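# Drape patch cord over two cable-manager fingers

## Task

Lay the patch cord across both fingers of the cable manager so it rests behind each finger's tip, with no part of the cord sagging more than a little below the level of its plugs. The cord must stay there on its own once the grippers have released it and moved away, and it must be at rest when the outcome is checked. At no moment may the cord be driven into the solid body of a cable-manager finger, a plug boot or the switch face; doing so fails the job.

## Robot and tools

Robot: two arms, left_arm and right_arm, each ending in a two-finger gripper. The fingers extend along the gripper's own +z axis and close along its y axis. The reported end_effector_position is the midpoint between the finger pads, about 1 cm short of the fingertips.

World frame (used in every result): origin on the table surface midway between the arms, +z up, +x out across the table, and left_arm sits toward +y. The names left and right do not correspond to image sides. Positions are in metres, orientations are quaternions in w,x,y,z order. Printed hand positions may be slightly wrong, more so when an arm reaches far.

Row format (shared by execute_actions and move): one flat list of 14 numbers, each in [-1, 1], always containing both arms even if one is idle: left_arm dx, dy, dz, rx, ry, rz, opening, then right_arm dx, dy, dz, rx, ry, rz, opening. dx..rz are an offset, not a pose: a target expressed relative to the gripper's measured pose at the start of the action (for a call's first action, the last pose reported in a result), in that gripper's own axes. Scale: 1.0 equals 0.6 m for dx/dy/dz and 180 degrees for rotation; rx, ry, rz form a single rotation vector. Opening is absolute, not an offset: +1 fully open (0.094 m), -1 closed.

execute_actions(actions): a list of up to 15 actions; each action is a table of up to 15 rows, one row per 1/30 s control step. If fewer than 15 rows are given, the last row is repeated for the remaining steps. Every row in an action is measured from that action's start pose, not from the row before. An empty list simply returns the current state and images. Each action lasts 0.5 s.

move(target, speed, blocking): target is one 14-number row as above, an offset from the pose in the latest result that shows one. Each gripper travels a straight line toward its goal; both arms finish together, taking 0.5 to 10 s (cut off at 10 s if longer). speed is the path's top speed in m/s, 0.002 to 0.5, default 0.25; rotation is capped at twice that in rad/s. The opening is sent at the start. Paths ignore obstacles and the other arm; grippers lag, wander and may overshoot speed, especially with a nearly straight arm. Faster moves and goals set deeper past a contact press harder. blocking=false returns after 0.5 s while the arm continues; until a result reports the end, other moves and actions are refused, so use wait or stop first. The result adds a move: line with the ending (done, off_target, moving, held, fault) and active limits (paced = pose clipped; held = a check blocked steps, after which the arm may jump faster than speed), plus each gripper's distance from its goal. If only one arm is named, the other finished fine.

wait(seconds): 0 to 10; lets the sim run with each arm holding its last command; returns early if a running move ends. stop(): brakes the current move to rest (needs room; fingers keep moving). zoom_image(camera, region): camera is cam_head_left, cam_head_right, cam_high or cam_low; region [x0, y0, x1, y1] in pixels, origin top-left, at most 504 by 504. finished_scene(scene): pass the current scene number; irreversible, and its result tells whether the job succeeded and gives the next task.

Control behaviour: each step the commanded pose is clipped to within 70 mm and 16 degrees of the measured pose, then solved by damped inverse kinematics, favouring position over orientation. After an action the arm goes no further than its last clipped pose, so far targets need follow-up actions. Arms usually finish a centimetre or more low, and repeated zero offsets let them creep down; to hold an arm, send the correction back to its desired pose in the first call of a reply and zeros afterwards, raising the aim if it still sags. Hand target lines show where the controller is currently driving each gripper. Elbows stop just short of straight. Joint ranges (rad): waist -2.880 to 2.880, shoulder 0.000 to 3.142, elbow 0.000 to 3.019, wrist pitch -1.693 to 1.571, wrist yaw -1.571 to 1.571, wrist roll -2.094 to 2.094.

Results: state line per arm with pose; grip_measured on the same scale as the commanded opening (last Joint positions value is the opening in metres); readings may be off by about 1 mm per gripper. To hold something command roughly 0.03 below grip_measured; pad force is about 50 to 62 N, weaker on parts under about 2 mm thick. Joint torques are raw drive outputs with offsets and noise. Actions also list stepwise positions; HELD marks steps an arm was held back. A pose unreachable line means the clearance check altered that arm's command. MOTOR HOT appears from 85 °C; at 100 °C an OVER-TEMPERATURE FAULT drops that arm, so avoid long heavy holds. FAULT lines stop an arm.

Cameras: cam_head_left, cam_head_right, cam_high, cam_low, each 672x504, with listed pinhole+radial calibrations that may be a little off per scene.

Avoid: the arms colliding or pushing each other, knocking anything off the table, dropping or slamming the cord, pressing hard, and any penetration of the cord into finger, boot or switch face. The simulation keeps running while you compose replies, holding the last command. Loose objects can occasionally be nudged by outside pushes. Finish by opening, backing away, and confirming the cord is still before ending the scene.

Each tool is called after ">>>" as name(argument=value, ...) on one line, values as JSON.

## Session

>>> execute_actions(actions=[])

Scene clock: 0.00 s.
left_arm: end_effector_position=(+0.4737, +0.6157, +0.3099) grip_measured=+1.000 end_effector_quat_wxyz=(+0.691, -0.223, +0.686, +0.041) | right_arm: end_effector_position=(+0.2846, +0.1260, +0.1720) grip_measured=+1.000 end_effector_quat_wxyz=(+0.269, +0.421, +0.628, +0.597)
Joint positions: left_arm=[ 0.571  1.302  0.771  0.488  0.136 -0.25   0.094] | right_arm=[1.455 1.535 0.631 0.707 0.748 1.873 0.094]
Joint velocities: left_arm=[-0.005 -0.005  0.017 -0.002 -0.022  0.007  0.   ] | right_arm=[ 0.005 -0.005 -0.002 -0.017 -0.022 -0.037  0.   ]
Joint torques (N m, as the arm reports them, + toward a larger angle): no reading
Hand target (left_arm): +0.478, +0.618, +0.320; +0.698, -0.221, +0.680, +0.042
Hand target (right_arm): +0.286, +0.133, +0.185; +0.265, +0.423, +0.617, +0.608

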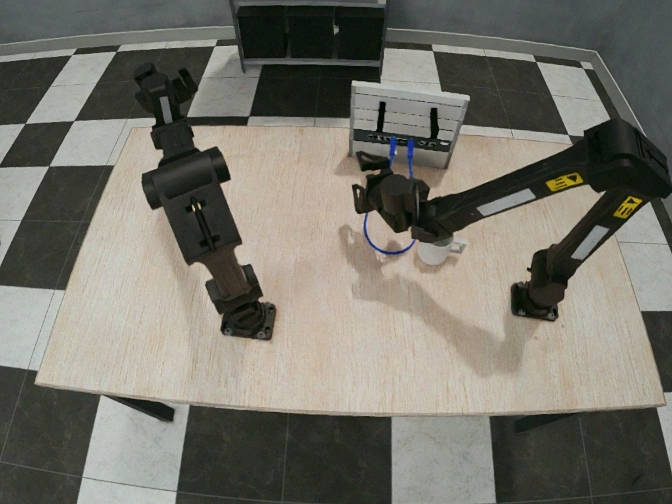

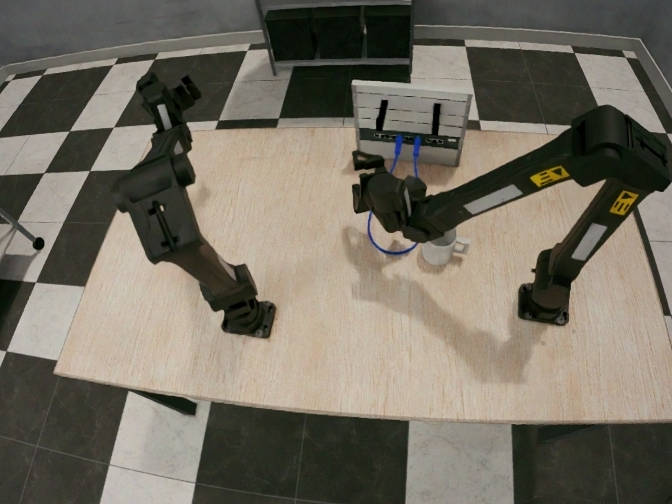

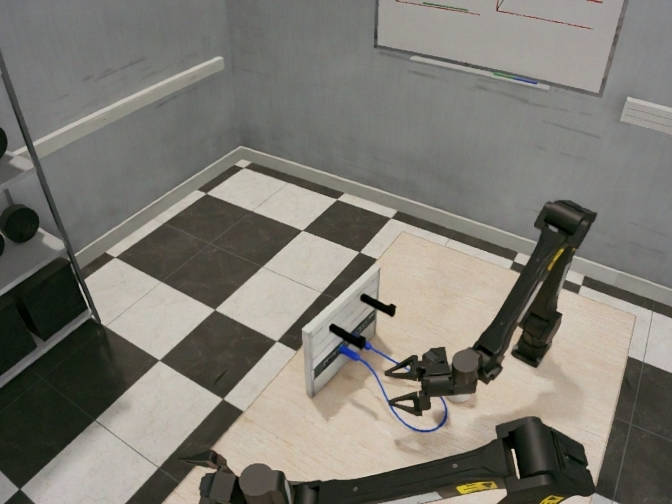

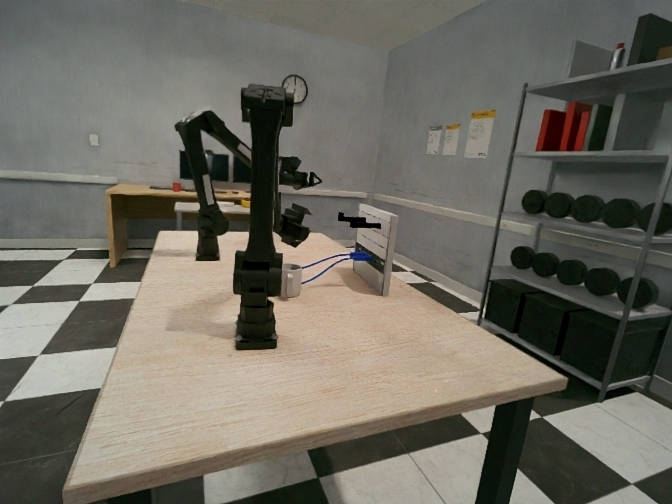

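>>> move(target=[0.308,-0.365,-0.562,0,0.491,0.129,-0.2,-0.238,0.065,-0.387,0.457,0.014,-0.104,-0.2], speed=0.3)

>>> zoom_image(camera="cam_head_left", region=[320, 80, 520, 280])

>>> zoom_image(camera="cam_low", region=[260, 190, 420, 310])

Scene clock: 26.90 s.
left_arm: end_effector_position=(+0.2350, +0.2584, +0.1816) grip_measured=-0.198 end_effector_quat_wxyz=(-0.014, -0.057, +0.998, +0.016) | right_arm: end_effector_position=(+0.1578, -0.1267, +0.2006) grip_measured=-0.198 end_effector_quat_wxyz=(-0.002, +0.396, +0.918, -0.024)
Joint positions: left_arm=[-0.327  1.117  0.924 -1.417 -0.017 -0.503  0.038] | right_arm=[ 1.208  0.991  0.89  -1.518  0.001  1.883  0.038]
Joint velocities: left_arm=[-0.015  0.005  0.002 -0.017 -0.022  0.007  0.002] | right_arm=[-0.005 -0.024 -0.002 -0.007 -0.022 -0.007 -0.001]
Joint torques (N m, as the arm reports them, + toward a larger angle): left_arm=[-0.29 -6.26 13.76 -0.02 -0.04 -0.08] | right_arm=[-1.28 -4.57 14.5   0.14  0.   -0.12]
Hand target (left_arm): +0.247, +0.251, +0.198; +0.001, -0.060, +0.998, +0.008
Hand target (right_arm): +0.166, -0.116, +0.220; -0.001, +0.393, +0.920, -0.003
Off the commanded pose (left_arm): 0.026 m, 3 deg.
Off the commanded pose (right_arm): 0.023 m, 3 deg.
move: off_target (left_arm, right_arm)

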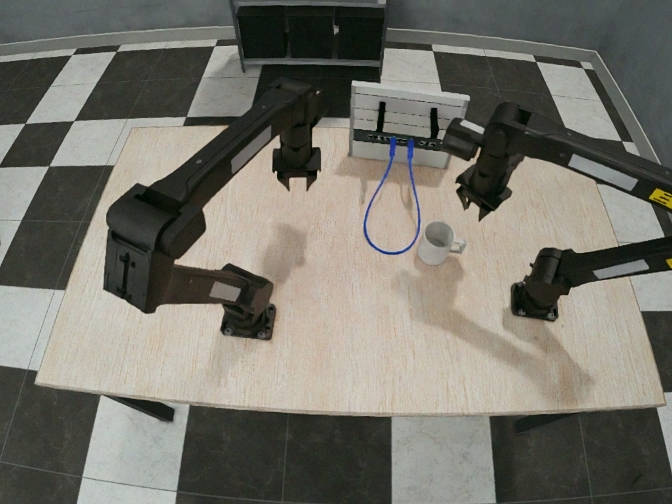

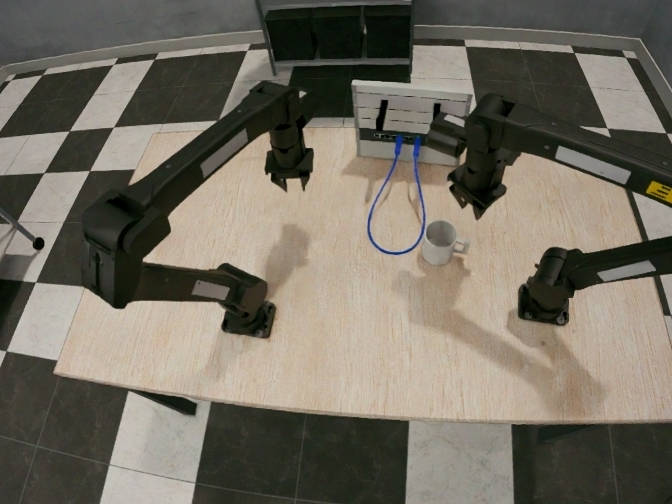

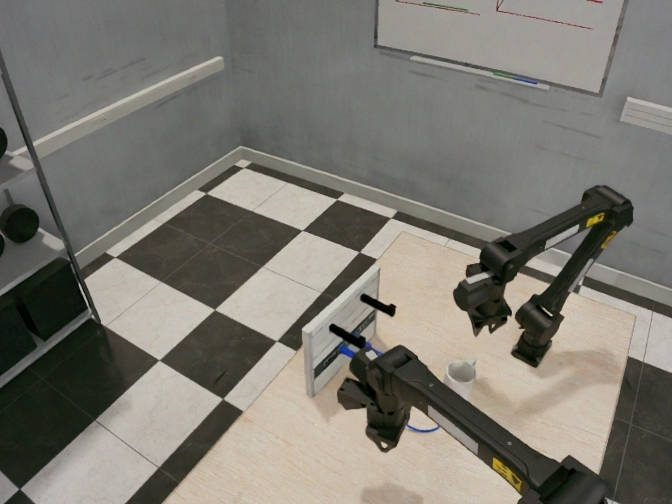

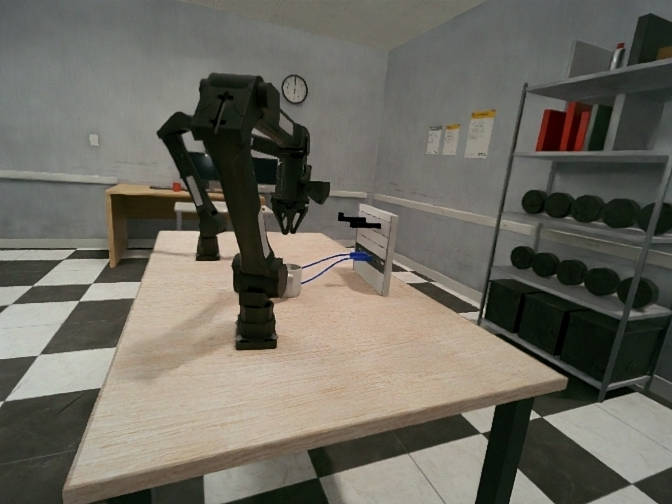

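Region (320, 80, 520, 280) of cam_head_left's 672x504 image, scaled by 2.520, with more detail than that image has.

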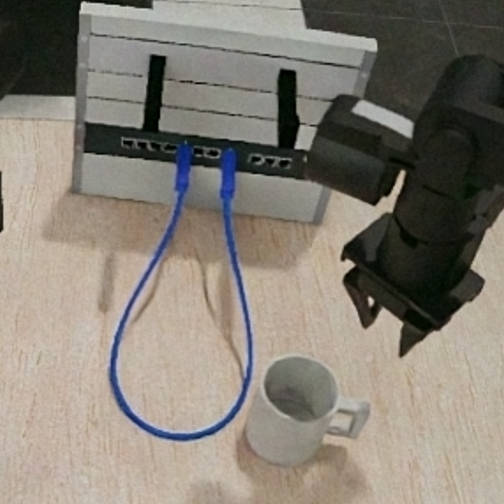

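Region (260, 190, 420, 310) of cam_low's 672x504 image, scaled by 3.150, with more detail than that image has; it fills the top 378 rows of this view, and the rest is white.

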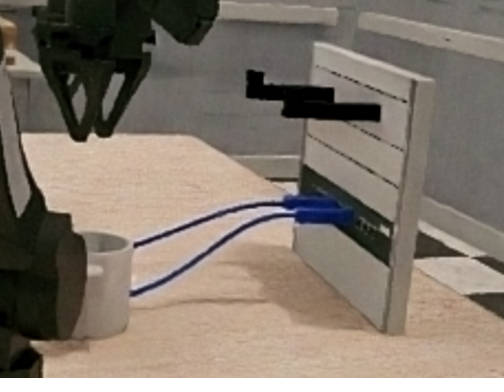

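>>> move(target=[0.015,-0.255,0.2,0.12,0,0,-0.2,0.045,0.02,0.14,0,0,0,-0.2], speed=0.2)

>>> zoom_image(camera="cam_head_left", region=[320, 130, 500, 290])

>>> zoom_image(camera="cam_high", region=[380, 300, 520, 440])

Scene clock: 40.93 s.
left_arm: end_effector_position=(+0.2396, +0.1089, +0.0625) grip_measured=-0.198 end_effector_quat_wxyz=(-0.000, -0.058, +0.983, -0.173) | right_arm: end_effector_position=(+0.1475, -0.1078, +0.1156) grip_measured=-0.198 end_effector_quat_wxyz=(-0.001, +0.393, +0.919, -0.028)
Joint positions: left_arm=[-0.576  1.33   0.722 -0.734  0.265 -0.786  0.038] | right_arm=[ 1.279  1.096  0.728 -1.26  -0.     1.948  0.038]
Joint velocities: left_arm=[ 0.024 -0.005 -0.017 -0.022  0.007 -0.007 -0.001] | right_arm=[-0.005 -0.005 -0.012 -0.002 -0.007 -0.037 -0.002]
Joint torques (N m, as the arm reports them, + toward a larger angle): left_arm=[-0.49 -9.06  7.71  1.42  0.18 -0.04] | right_arm=[ 0.02 -6.19  8.63  0.93  0.01  0.12]
Hand target (left_arm): +0.236, +0.108, +0.058; -0.005, -0.060, +0.983, -0.173
Hand target (right_arm): +0.146, -0.104, +0.116; -0.002, +0.396, +0.918, -0.024
Off the commanded pose (left_arm): 0.006 m, 0 deg.
Off the commanded pose (right_arm): 0.006 m, 1 deg.
move: done

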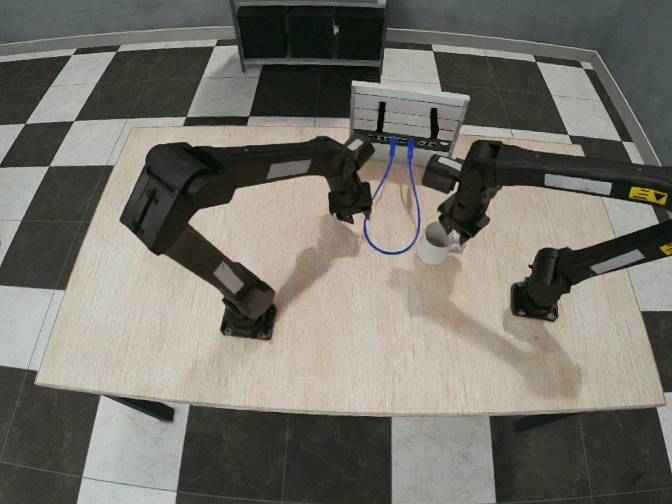

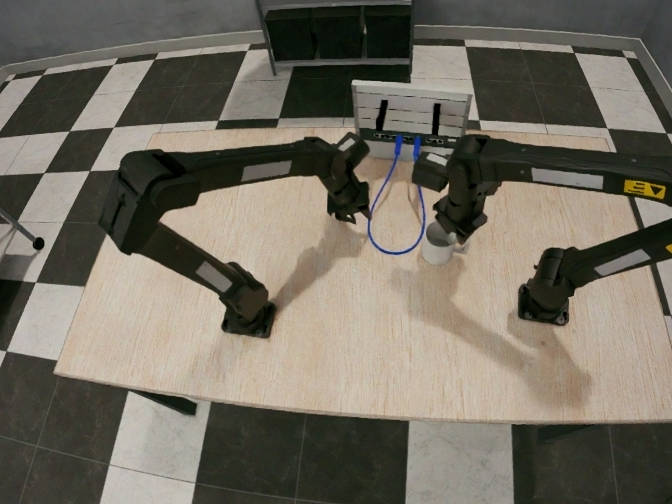

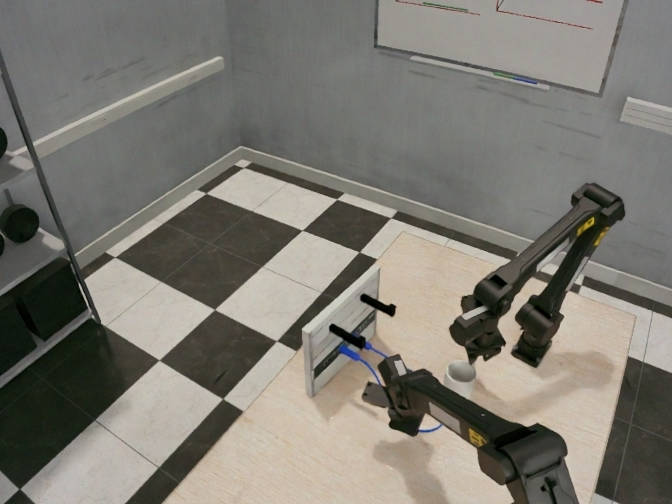

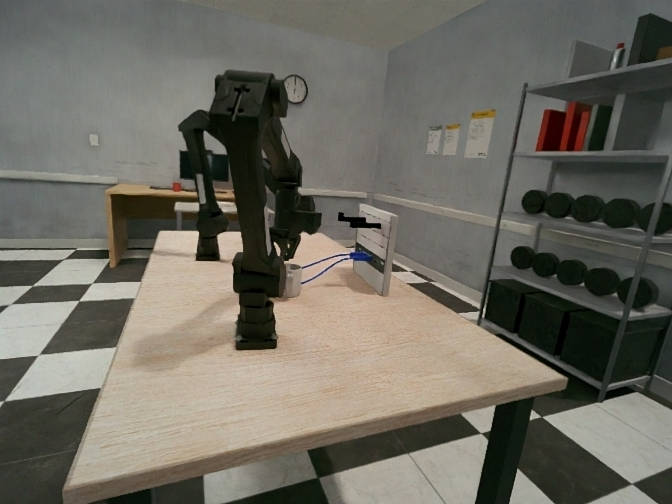

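Region (320, 130, 500, 290) of cam_head_left's 672x504 image, scaled by 2.800, with more detail than that image has.

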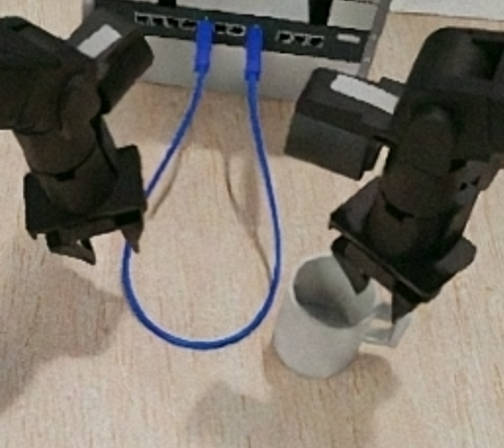

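Region (380, 300, 520, 440) of cam_high's 672x504 image, scaled by 3.600, with more detail than that image has.

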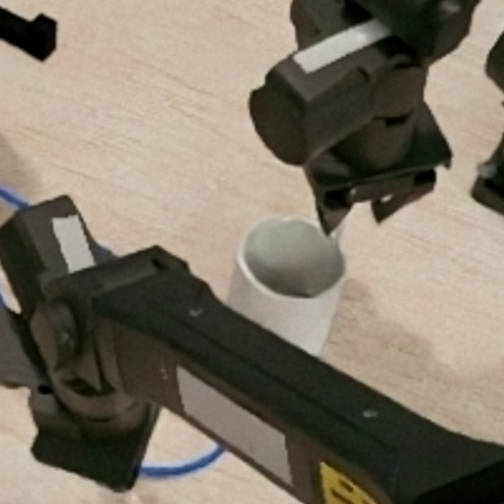

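>>> move(target=[0.005,-0.005,0.065,0,0,0,-0.2,0.028,0.016,0.075,0,0,0,-0.2], speed=0.06)

>>> zoom_image(camera="cam_head_left", region=[320, 130, 500, 290])

>>> zoom_image(camera="cam_high", region=[380, 300, 520, 440])

Scene clock: 48.73 s.
left_arm: end_effector_position=(+0.2423, +0.0929, +0.0357) grip_measured=-0.198 end_effector_quat_wxyz=(+0.005, -0.057, +0.982, -0.179) | right_arm: end_effector_position=(+0.1438, -0.0952, +0.0707) grip_measured=-0.198 end_effector_quat_wxyz=(-0.000, +0.391, +0.920, -0.032)
Joint positions: left_arm=[-0.609  1.407  0.703 -0.614  0.259 -0.82   0.038] | right_arm=[ 1.313  1.198  0.671 -1.108 -0.     1.975  0.038]
Joint velocities: left_arm=[-0.015 -0.005 -0.002  0.002 -0.022  0.051 -0.001] | right_arm=[ 0.005 -0.005  0.002  0.012 -0.051 -0.037 -0.001]
Joint torques (N m, as the arm reports them, + toward a larger angle): left_arm=[-0.72 -9.05  7.13  1.47 -0.11 -0.04] | right_arm=[ 0.07 -6.82  7.85  0.9   0.01  0.12]
Hand target (left_arm): +0.237, +0.093, +0.027; -0.000, -0.058, +0.983, -0.173
Hand target (right_arm): +0.142, -0.092, +0.070; -0.001, +0.393, +0.919, -0.029
Off the commanded pose (left_arm): 0.010 m, 1 deg.
Off the commanded pose (right_arm): 0.004 m, 1 deg.
move: done

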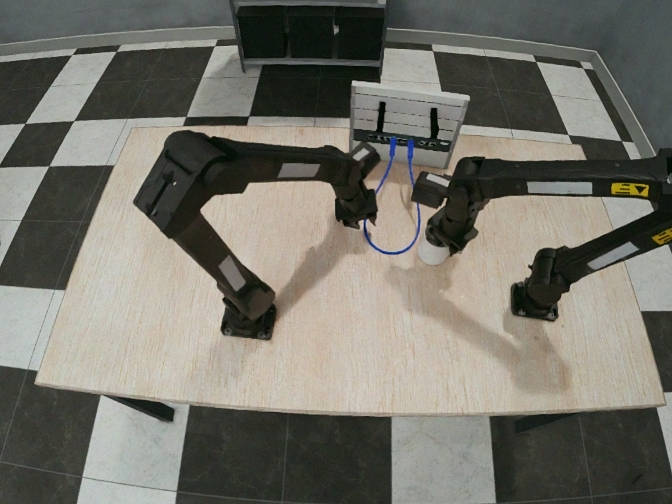

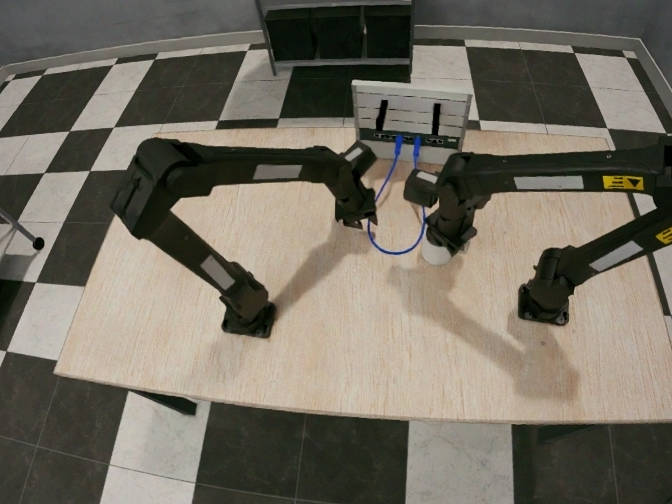

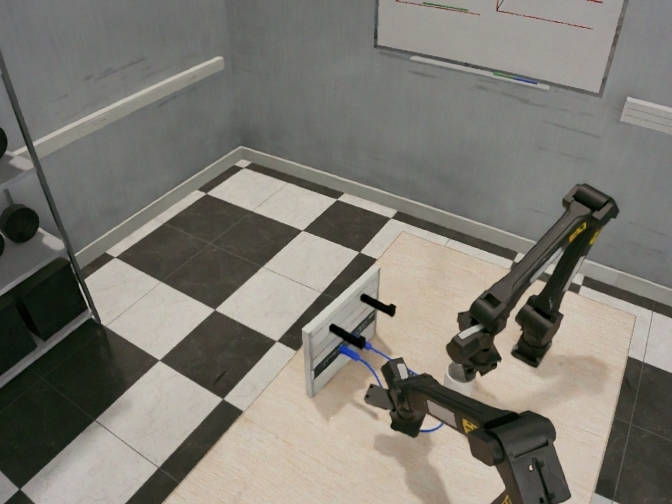

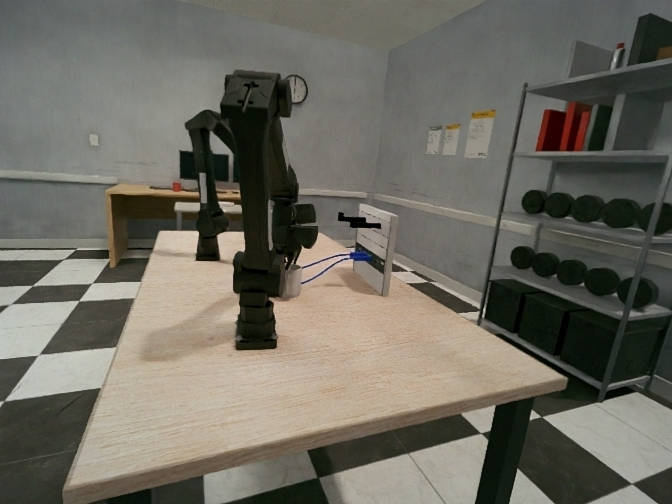

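Region (320, 130, 500, 290) of cam_head_left's 672x504 image, scaled by 2.800, with more detail than that image has.

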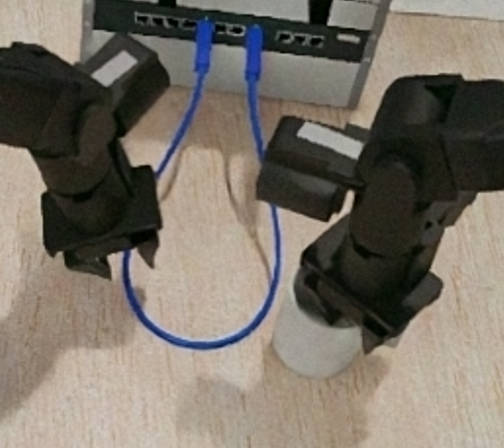

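Region (380, 300, 520, 440) of cam_high's 672x504 image, scaled by 3.600, with more detail than that image has.

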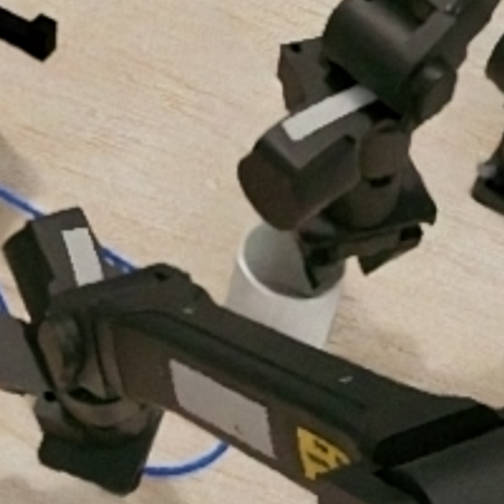

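>>> execute_actions(actions=[[[0.008,0.018,0.048,0,0,0,-0.2,0,0,0,0,0,0,-0.75]],[[0,0,0,0,0,0,-0.4,0,0,0,0,0,0,-0.95]]])

>>> move(target=[0,0,0,0,0,0,-0.55,-0.028,-0.188,-0.005,0,0,-0.06,-0.95], speed=0.12)

>>> zoom_image(camera="cam_low", region=[260, 210, 380, 310])

Scene clock: 58.23 s.
left_arm: end_effector_position=(+0.2437, +0.0916, +0.0164) grip_measured=-0.397 end_effector_quat_wxyz=(+0.015, -0.057, +0.980, -0.188) | right_arm: end_effector_position=(+0.1436, -0.0953, +0.0703) grip_measured=-0.927 end_effector_quat_wxyz=(-0.000, +0.390, +0.920, -0.032)
Joint positions: left_arm=[-0.609  1.444  0.668 -0.514  0.259 -0.822  0.028] | right_arm=[ 1.313  1.198  0.67  -1.106 -0.     1.975  0.003]
Joint velocities: left_arm=[-0.005 -0.005  0.012 -0.017  0.022 -0.022  0.   ] | right_arm=[-0.005 -0.024  0.007  0.002 -0.051 -0.022 -0.001]
Joint torques (N m, as the arm reports them, + toward a larger angle): left_arm=[  0.06 -10.69   7.45   1.04   0.06   0.06] | right_arm=[-0.59 -7.    8.    0.39  0.11  0.01]
Hand target (left_arm): +0.244, +0.092, +0.016; +0.015, -0.057, +0.980, -0.188
Hand target (right_arm): +0.144, -0.095, +0.071; -0.000, +0.391, +0.920, -0.032
Off the commanded pose (left_arm): 0.000 m, 0 deg.
Off the commanded pose (right_arm): 0.000 m, 0 deg.
Step readings (end_effector_position; steps 1 to 15: 1st action; 16 to 30: 2nd action):
0: left_arm (+0.2423, +0.0929, +0.0357) | right_arm (+0.1438, -0.0952, +0.0707)
1: left_arm (+0.2430, +0.0924, +0.0342) | right_arm (+0.1438, -0.0952, +0.0707)
2: left_arm (+0.2450, +0.0908, +0.0320) | right_arm (+0.1438, -0.0952, +0.0707)
4: left_arm (+0.2442, +0.0914, +0.0237) | right_arm (+0.1438, -0.0952, +0.0707)
8: left_arm (+0.2434, +0.0919, +0.0163) | right_arm (+0.1438, -0.0952, +0.0707)
15: left_arm (+0.2437, +0.0916, +0.0164) | right_arm (+0.1438, -0.0952, +0.0707)
16: left_arm (+0.2437, +0.0916, +0.0164) | right_arm (+0.1439, -0.0956, +0.0707)
17: left_arm (+0.2437, +0.0916, +0.0164) | right_arm (+0.1440, -0.0962, +0.0705)
19: left_arm (+0.2437, +0.0916, +0.0164) | right_arm (+0.1437, -0.0952, +0.0703)
23: left_arm (+0.2437, +0.0916, +0.0164) | right_arm (+0.1436, -0.0953, +0.0703)
30: end_effector_position above

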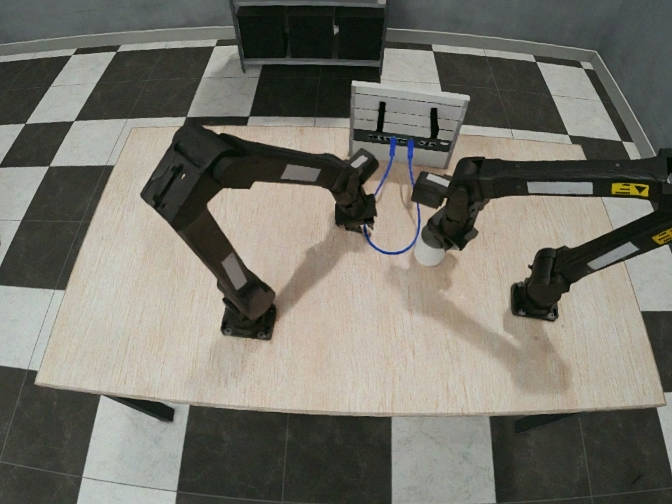

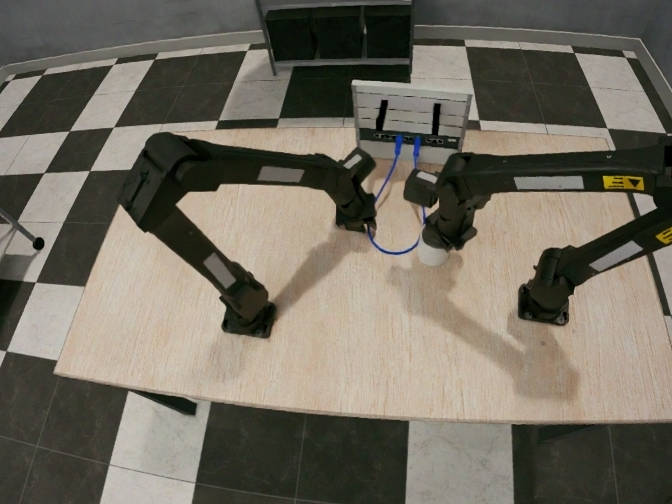

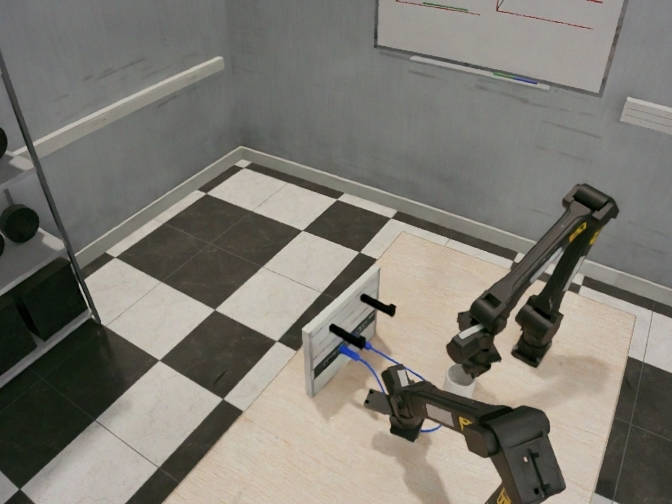

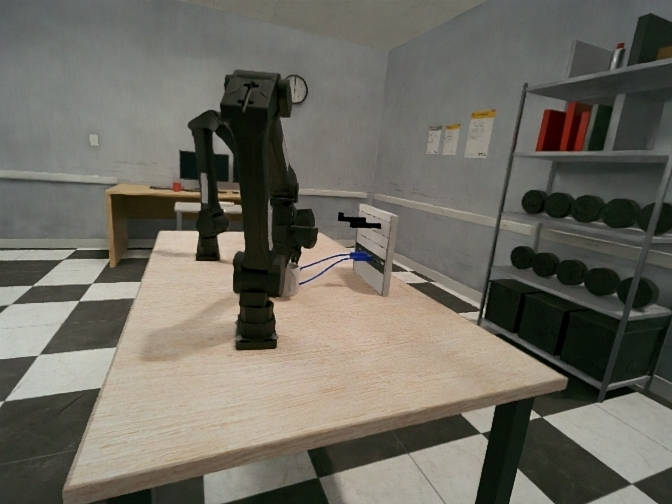

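Scene clock: 59.53 s.
left_arm: end_effector_position=(+0.2437, +0.0916, +0.0164) grip_measured=-0.547 end_effector_quat_wxyz=(+0.015, -0.057, +0.980, -0.188) | right_arm: end_effector_position=(+0.0759, -0.1890, +0.0755) grip_measured=-0.927 end_effector_quat_wxyz=(-0.003, +0.305, +0.952, -0.037)
Joint positions: left_arm=[-0.609  1.444  0.668 -0.514  0.259 -0.822  0.021] | right_arm=[ 1.475  0.811  0.461 -1.293 -0.011  1.954  0.003]
Joint velocities: left_arm=[ 0.005 -0.005 -0.002 -0.007  0.007 -0.007  0.   ] | right_arm=[-0.005 -0.015 -0.002  0.002  0.037  0.081 -0.001]
Joint torques (N m, as the arm reports them, + toward a larger angle): left_arm=[  0.14 -10.83   7.43   1.03   0.06   0.06] | right_arm=[ 0.05 -1.91  9.68  0.11  0.08  0.02]
Hand target (left_arm): +0.244, +0.092, +0.016; +0.015, -0.057, +0.980, -0.188
Hand target (right_arm): +0.075, -0.186, +0.080; -0.003, +0.302, +0.953, -0.033
Off the commanded pose (left_arm): 0.000 m, 0 deg.
Off the commanded pose (right_arm): 0.006 m, 1 deg.
move: done

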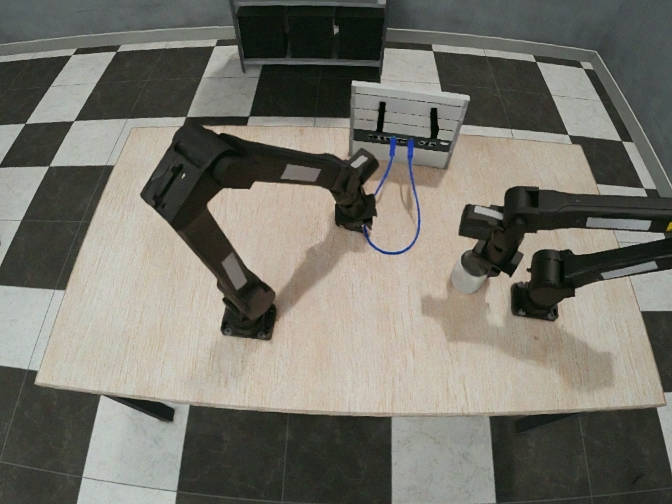

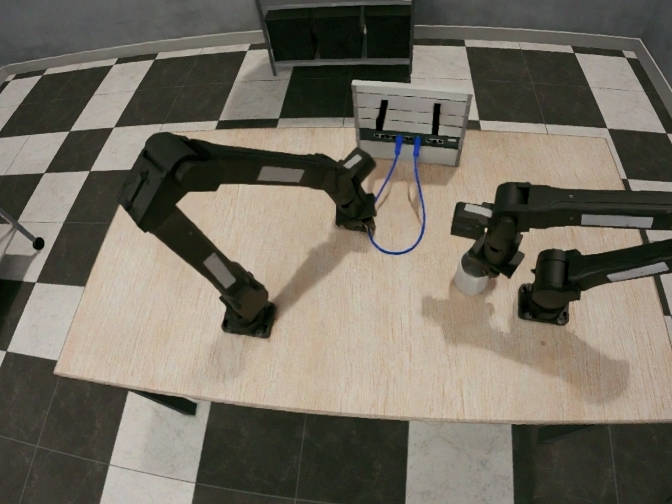

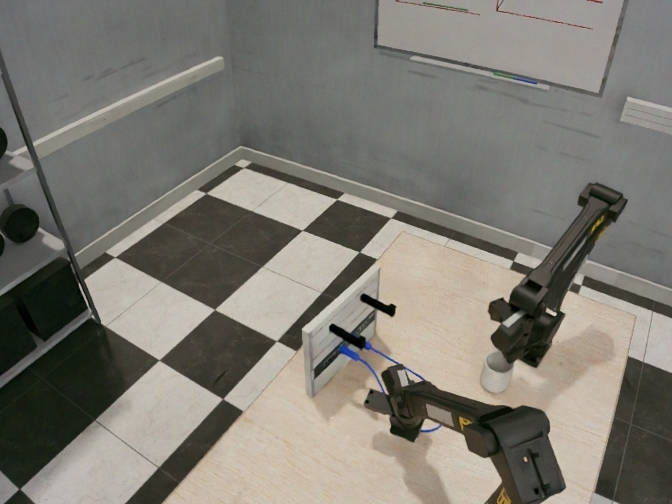

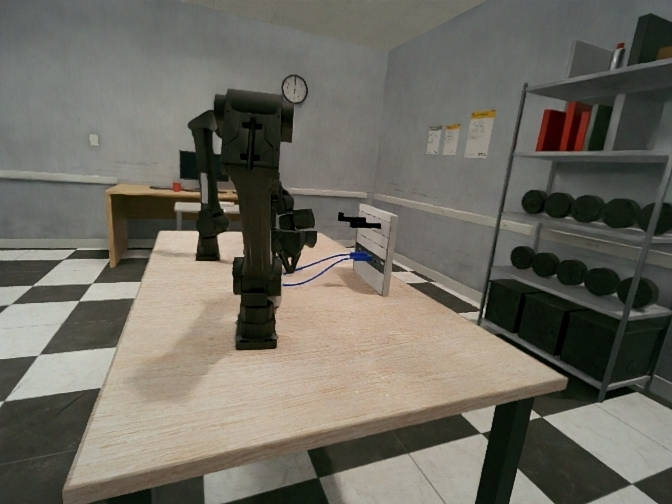

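Region (260, 210, 380, 310) of cam_low's 672x504 image, scaled by 4.200, with more detail than that image has.

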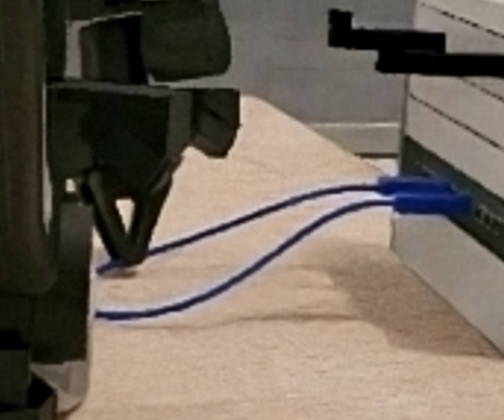

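>>> execute_actions(actions=[[[0,0,0,0,0,0,-0.55,0,0,0.01,0,0,0,-0.95]],[[0,0,0,0,0,0,-0.92,0,0,0,0,0,0,-0.2]]])

>>> move(target=[0,0,0,0,0,0,-0.92,0,0,-0.13,0,0,0,-0.2])

>>> move(target=[0,0,0,0,0,0,-0.92,-0.115,0.31,-0.02,0,0,-0.153,-0.2])

Scene clock: 73.60 s.
left_arm: end_effector_position=(+0.2437, +0.0916, +0.0164) grip_measured=-0.905 end_effector_quat_wxyz=(+0.015, -0.057, +0.980, -0.188) | right_arm: end_effector_position=(+0.0751, -0.1916, +0.0702) grip_measured=-0.202 end_effector_quat_wxyz=(-0.003, +0.305, +0.952, -0.039)
Joint positions: left_arm=[-0.609  1.444  0.668 -0.514  0.259 -0.822  0.004] | right_arm=[ 1.475  0.813  0.446 -1.281 -0.011  1.954  0.038]
Joint velocities: left_arm=[ 0.005 -0.015  0.012 -0.032  0.007  0.051  0.   ] | right_arm=[ 0.005 -0.015 -0.002 -0.002 -0.066  0.051 -0.   ]
Joint torques (N m, as the arm reports them, + toward a larger angle): left_arm=[  0.06 -10.91   7.45   1.04   0.06   0.06] | right_arm=[-0.62 -1.47  8.59  0.43  0.11  0.01]
Hand target (left_arm): +0.244, +0.092, +0.016; +0.015, -0.057, +0.980, -0.188
Hand target (right_arm): +0.075, -0.191, +0.070; -0.003, +0.305, +0.952, -0.039
Off the commanded pose (left_arm): 0.000 m, 0 deg.
Off the commanded pose (right_arm): 0.000 m, 0 deg.
Step readings (end_effector_position; steps 1 to 15: 1st action; 16 to 30: 2nd action):
0: left_arm (+0.2437, +0.0916, +0.0164) | right_arm (+0.0759, -0.1890, +0.0755)
1: left_arm (+0.2437, +0.0916, +0.0164) | right_arm (+0.0758, -0.1894, +0.0747)
2: left_arm (+0.2437, +0.0916, +0.0164) | right_arm (+0.0757, -0.1896, +0.0733)
4: left_arm (+0.2437, +0.0916, +0.0164) | right_arm (+0.0750, -0.1918, +0.0705)
8: left_arm (+0.2437, +0.0916, +0.0164) | right_arm (+0.0752, -0.1914, +0.0705)
15: left_arm (+0.2437, +0.0916, +0.0164) | right_arm (+0.0752, -0.1914, +0.0705)
16: left_arm (+0.2437, +0.0916, +0.0164) | right_arm (+0.0752, -0.1913, +0.0705)
17: left_arm (+0.2437, +0.0916, +0.0164) | right_arm (+0.0751, -0.1915, +0.0703)
19: left_arm (+0.2437, +0.0916, +0.0164) | right_arm (+0.0751, -0.1916, +0.0702)
23: left_arm (+0.2437, +0.0916, +0.0164) | right_arm (+0.0751, -0.1916, +0.0702)
30: end_effector_position above

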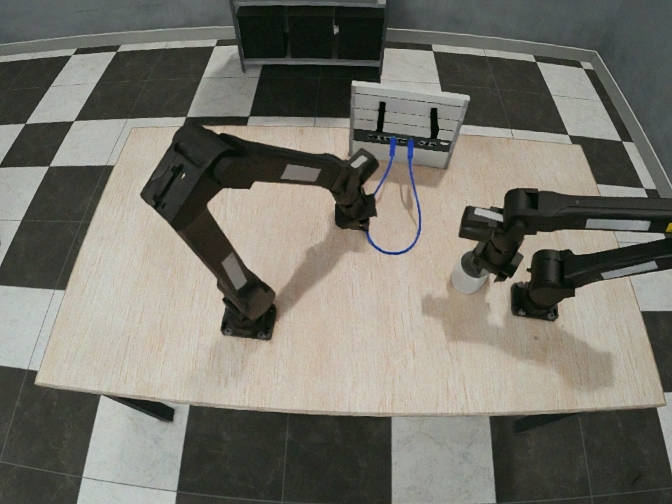

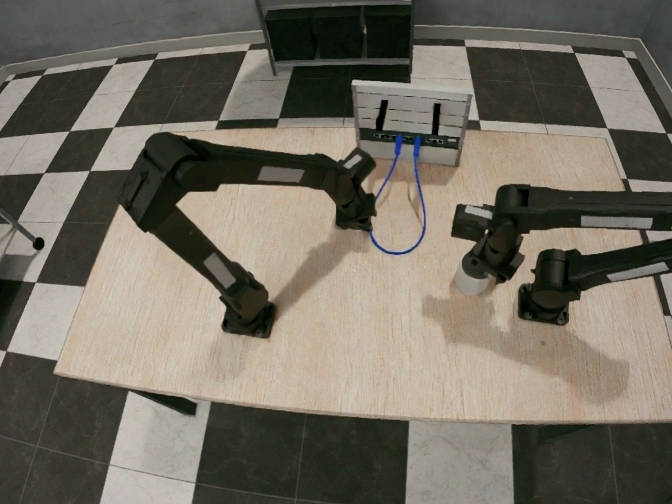

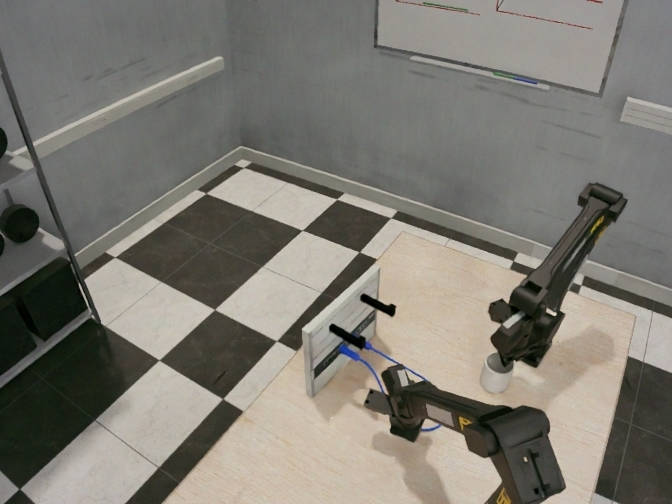

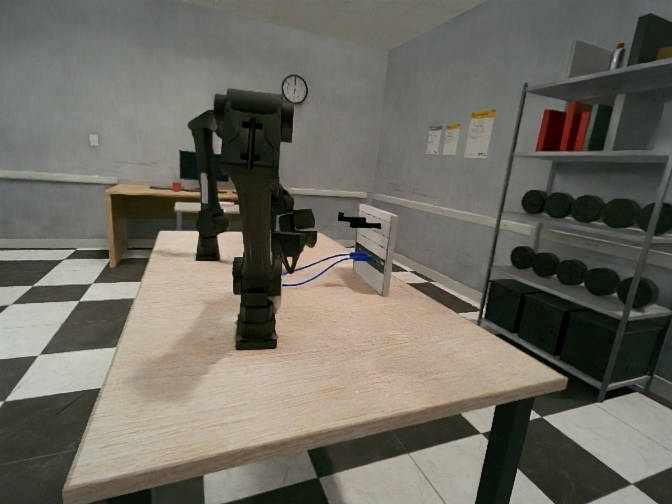

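Scene clock: 74.47 s.
left_arm: end_effector_position=(+0.2437, +0.0916, +0.0164) grip_measured=-0.905 end_effector_quat_wxyz=(+0.015, -0.057, +0.980, -0.188) | right_arm: end_effector_position=(+0.0743, -0.1951, +0.1323) grip_measured=-0.201 end_effector_quat_wxyz=(-0.002, +0.305, +0.951, -0.057)
Joint positions: left_arm=[-0.609  1.444  0.668 -0.514  0.259 -0.822  0.004] | right_arm=[ 1.475  0.766  0.594 -1.511 -0.011  1.954  0.038]
Joint velocities: left_arm=[ 0.015 -0.015  0.012 -0.017  0.007 -0.051  0.001] | right_arm=[-0.005 -0.015 -0.017 -0.002 -0.022 -0.081 -0.   ]
Joint torques (N m, as the arm reports them, + toward a larger angle): left_arm=[  0.08 -10.83   7.47   1.02   0.06   0.06] | right_arm=[-0.58 -1.41 12.93  0.05  0.1   0.01]
Hand target (left_arm): +0.244, +0.092, +0.016; +0.015, -0.057, +0.980, -0.188
Hand target (right_arm): +0.077, -0.185, +0.147; -0.003, +0.305, +0.952, -0.039
Off the commanded pose (left_arm): 0.000 m, 0 deg.
Off the commanded pose (right_arm): 0.018 m, 2 deg.
move: off_target (right_arm)

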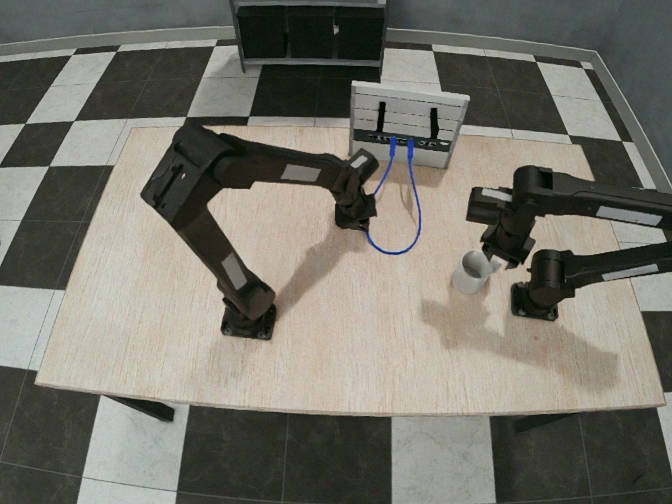

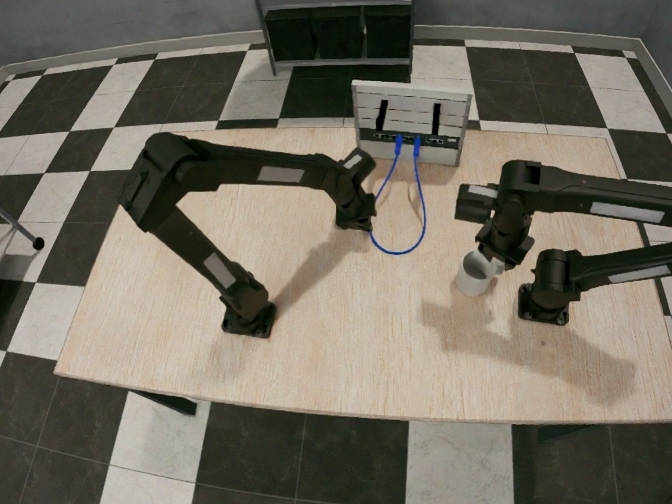

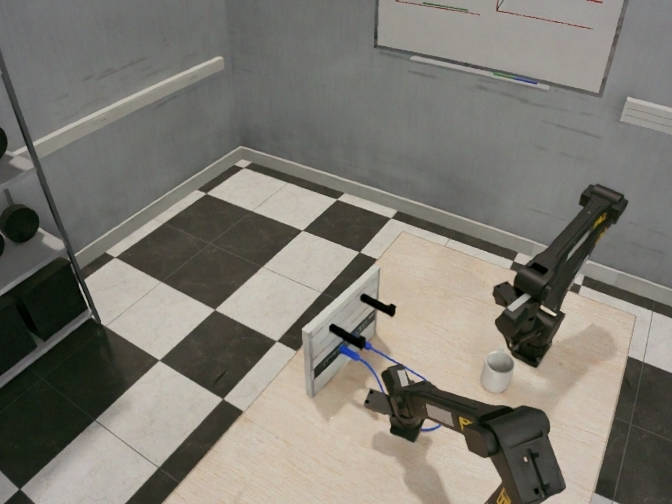

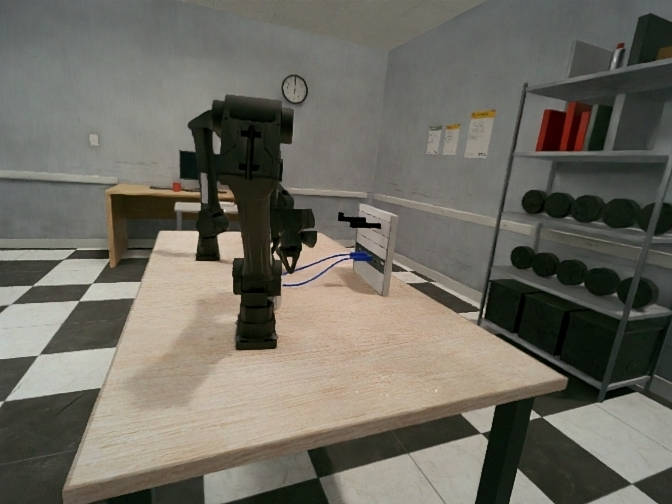

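Scene clock: 76.07 s.
left_arm: end_effector_position=(+0.2437, +0.0916, +0.0164) grip_measured=-0.905 end_effector_quat_wxyz=(+0.015, -0.057, +0.980, -0.188) | right_arm: end_effector_position=(+0.2246, -0.0962, +0.1120) grip_measured=-0.201 end_effector_quat_wxyz=(-0.026, +0.073, +0.994, -0.075)
Joint positions: left_arm=[-0.609  1.444  0.668 -0.514  0.259 -0.822  0.004] | right_arm=[ 1.083  1.317  0.887 -1.296  0.036  1.092  0.038]
Joint velocities: left_arm=[-0.005 -0.024  0.002  0.012  0.022 -0.007 -0.   ] | right_arm=[-0.005 -0.005  0.012  0.007 -0.007 -0.066  0.001]
Joint torques (N m, as the arm reports them, + toward a larger angle): left_arm=[  0.1  -10.82   7.45   1.04   0.06   0.07] | right_arm=[-1.21 -9.98 12.51  0.55  0.02 -0.15]
Hand target (left_arm): +0.244, +0.092, +0.016; +0.015, -0.057, +0.980, -0.188
Hand target (right_arm): +0.237, -0.082, +0.127; -0.014, +0.070, +0.996, -0.052
Off the commanded pose (left_arm): 0.000 m, 0 deg.
Off the commanded pose (right_arm): 0.024 m, 3 deg.
move: off_target (right_arm)

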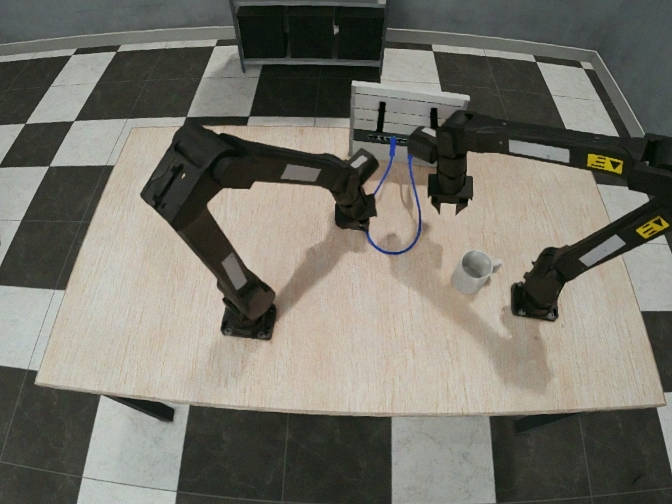

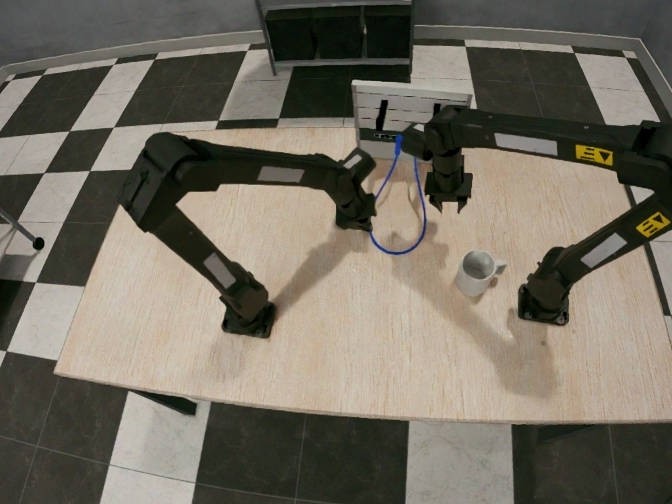

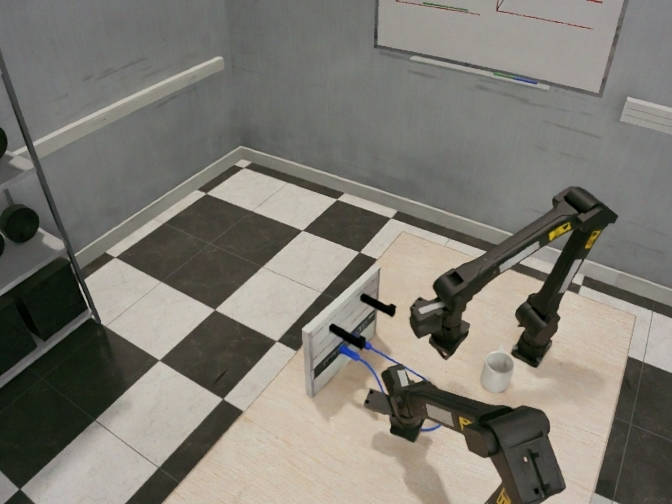

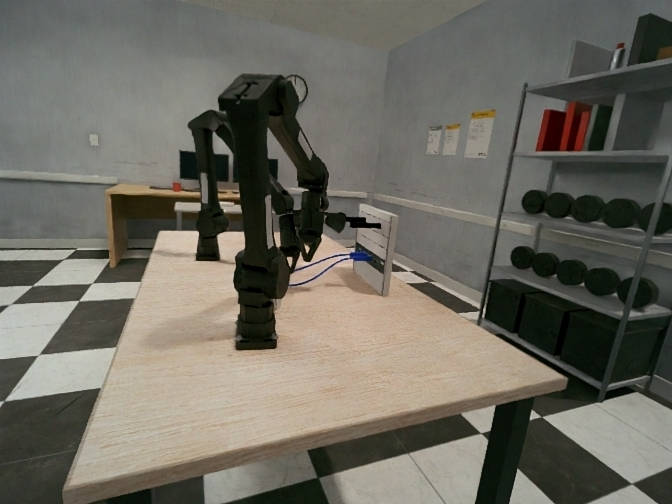

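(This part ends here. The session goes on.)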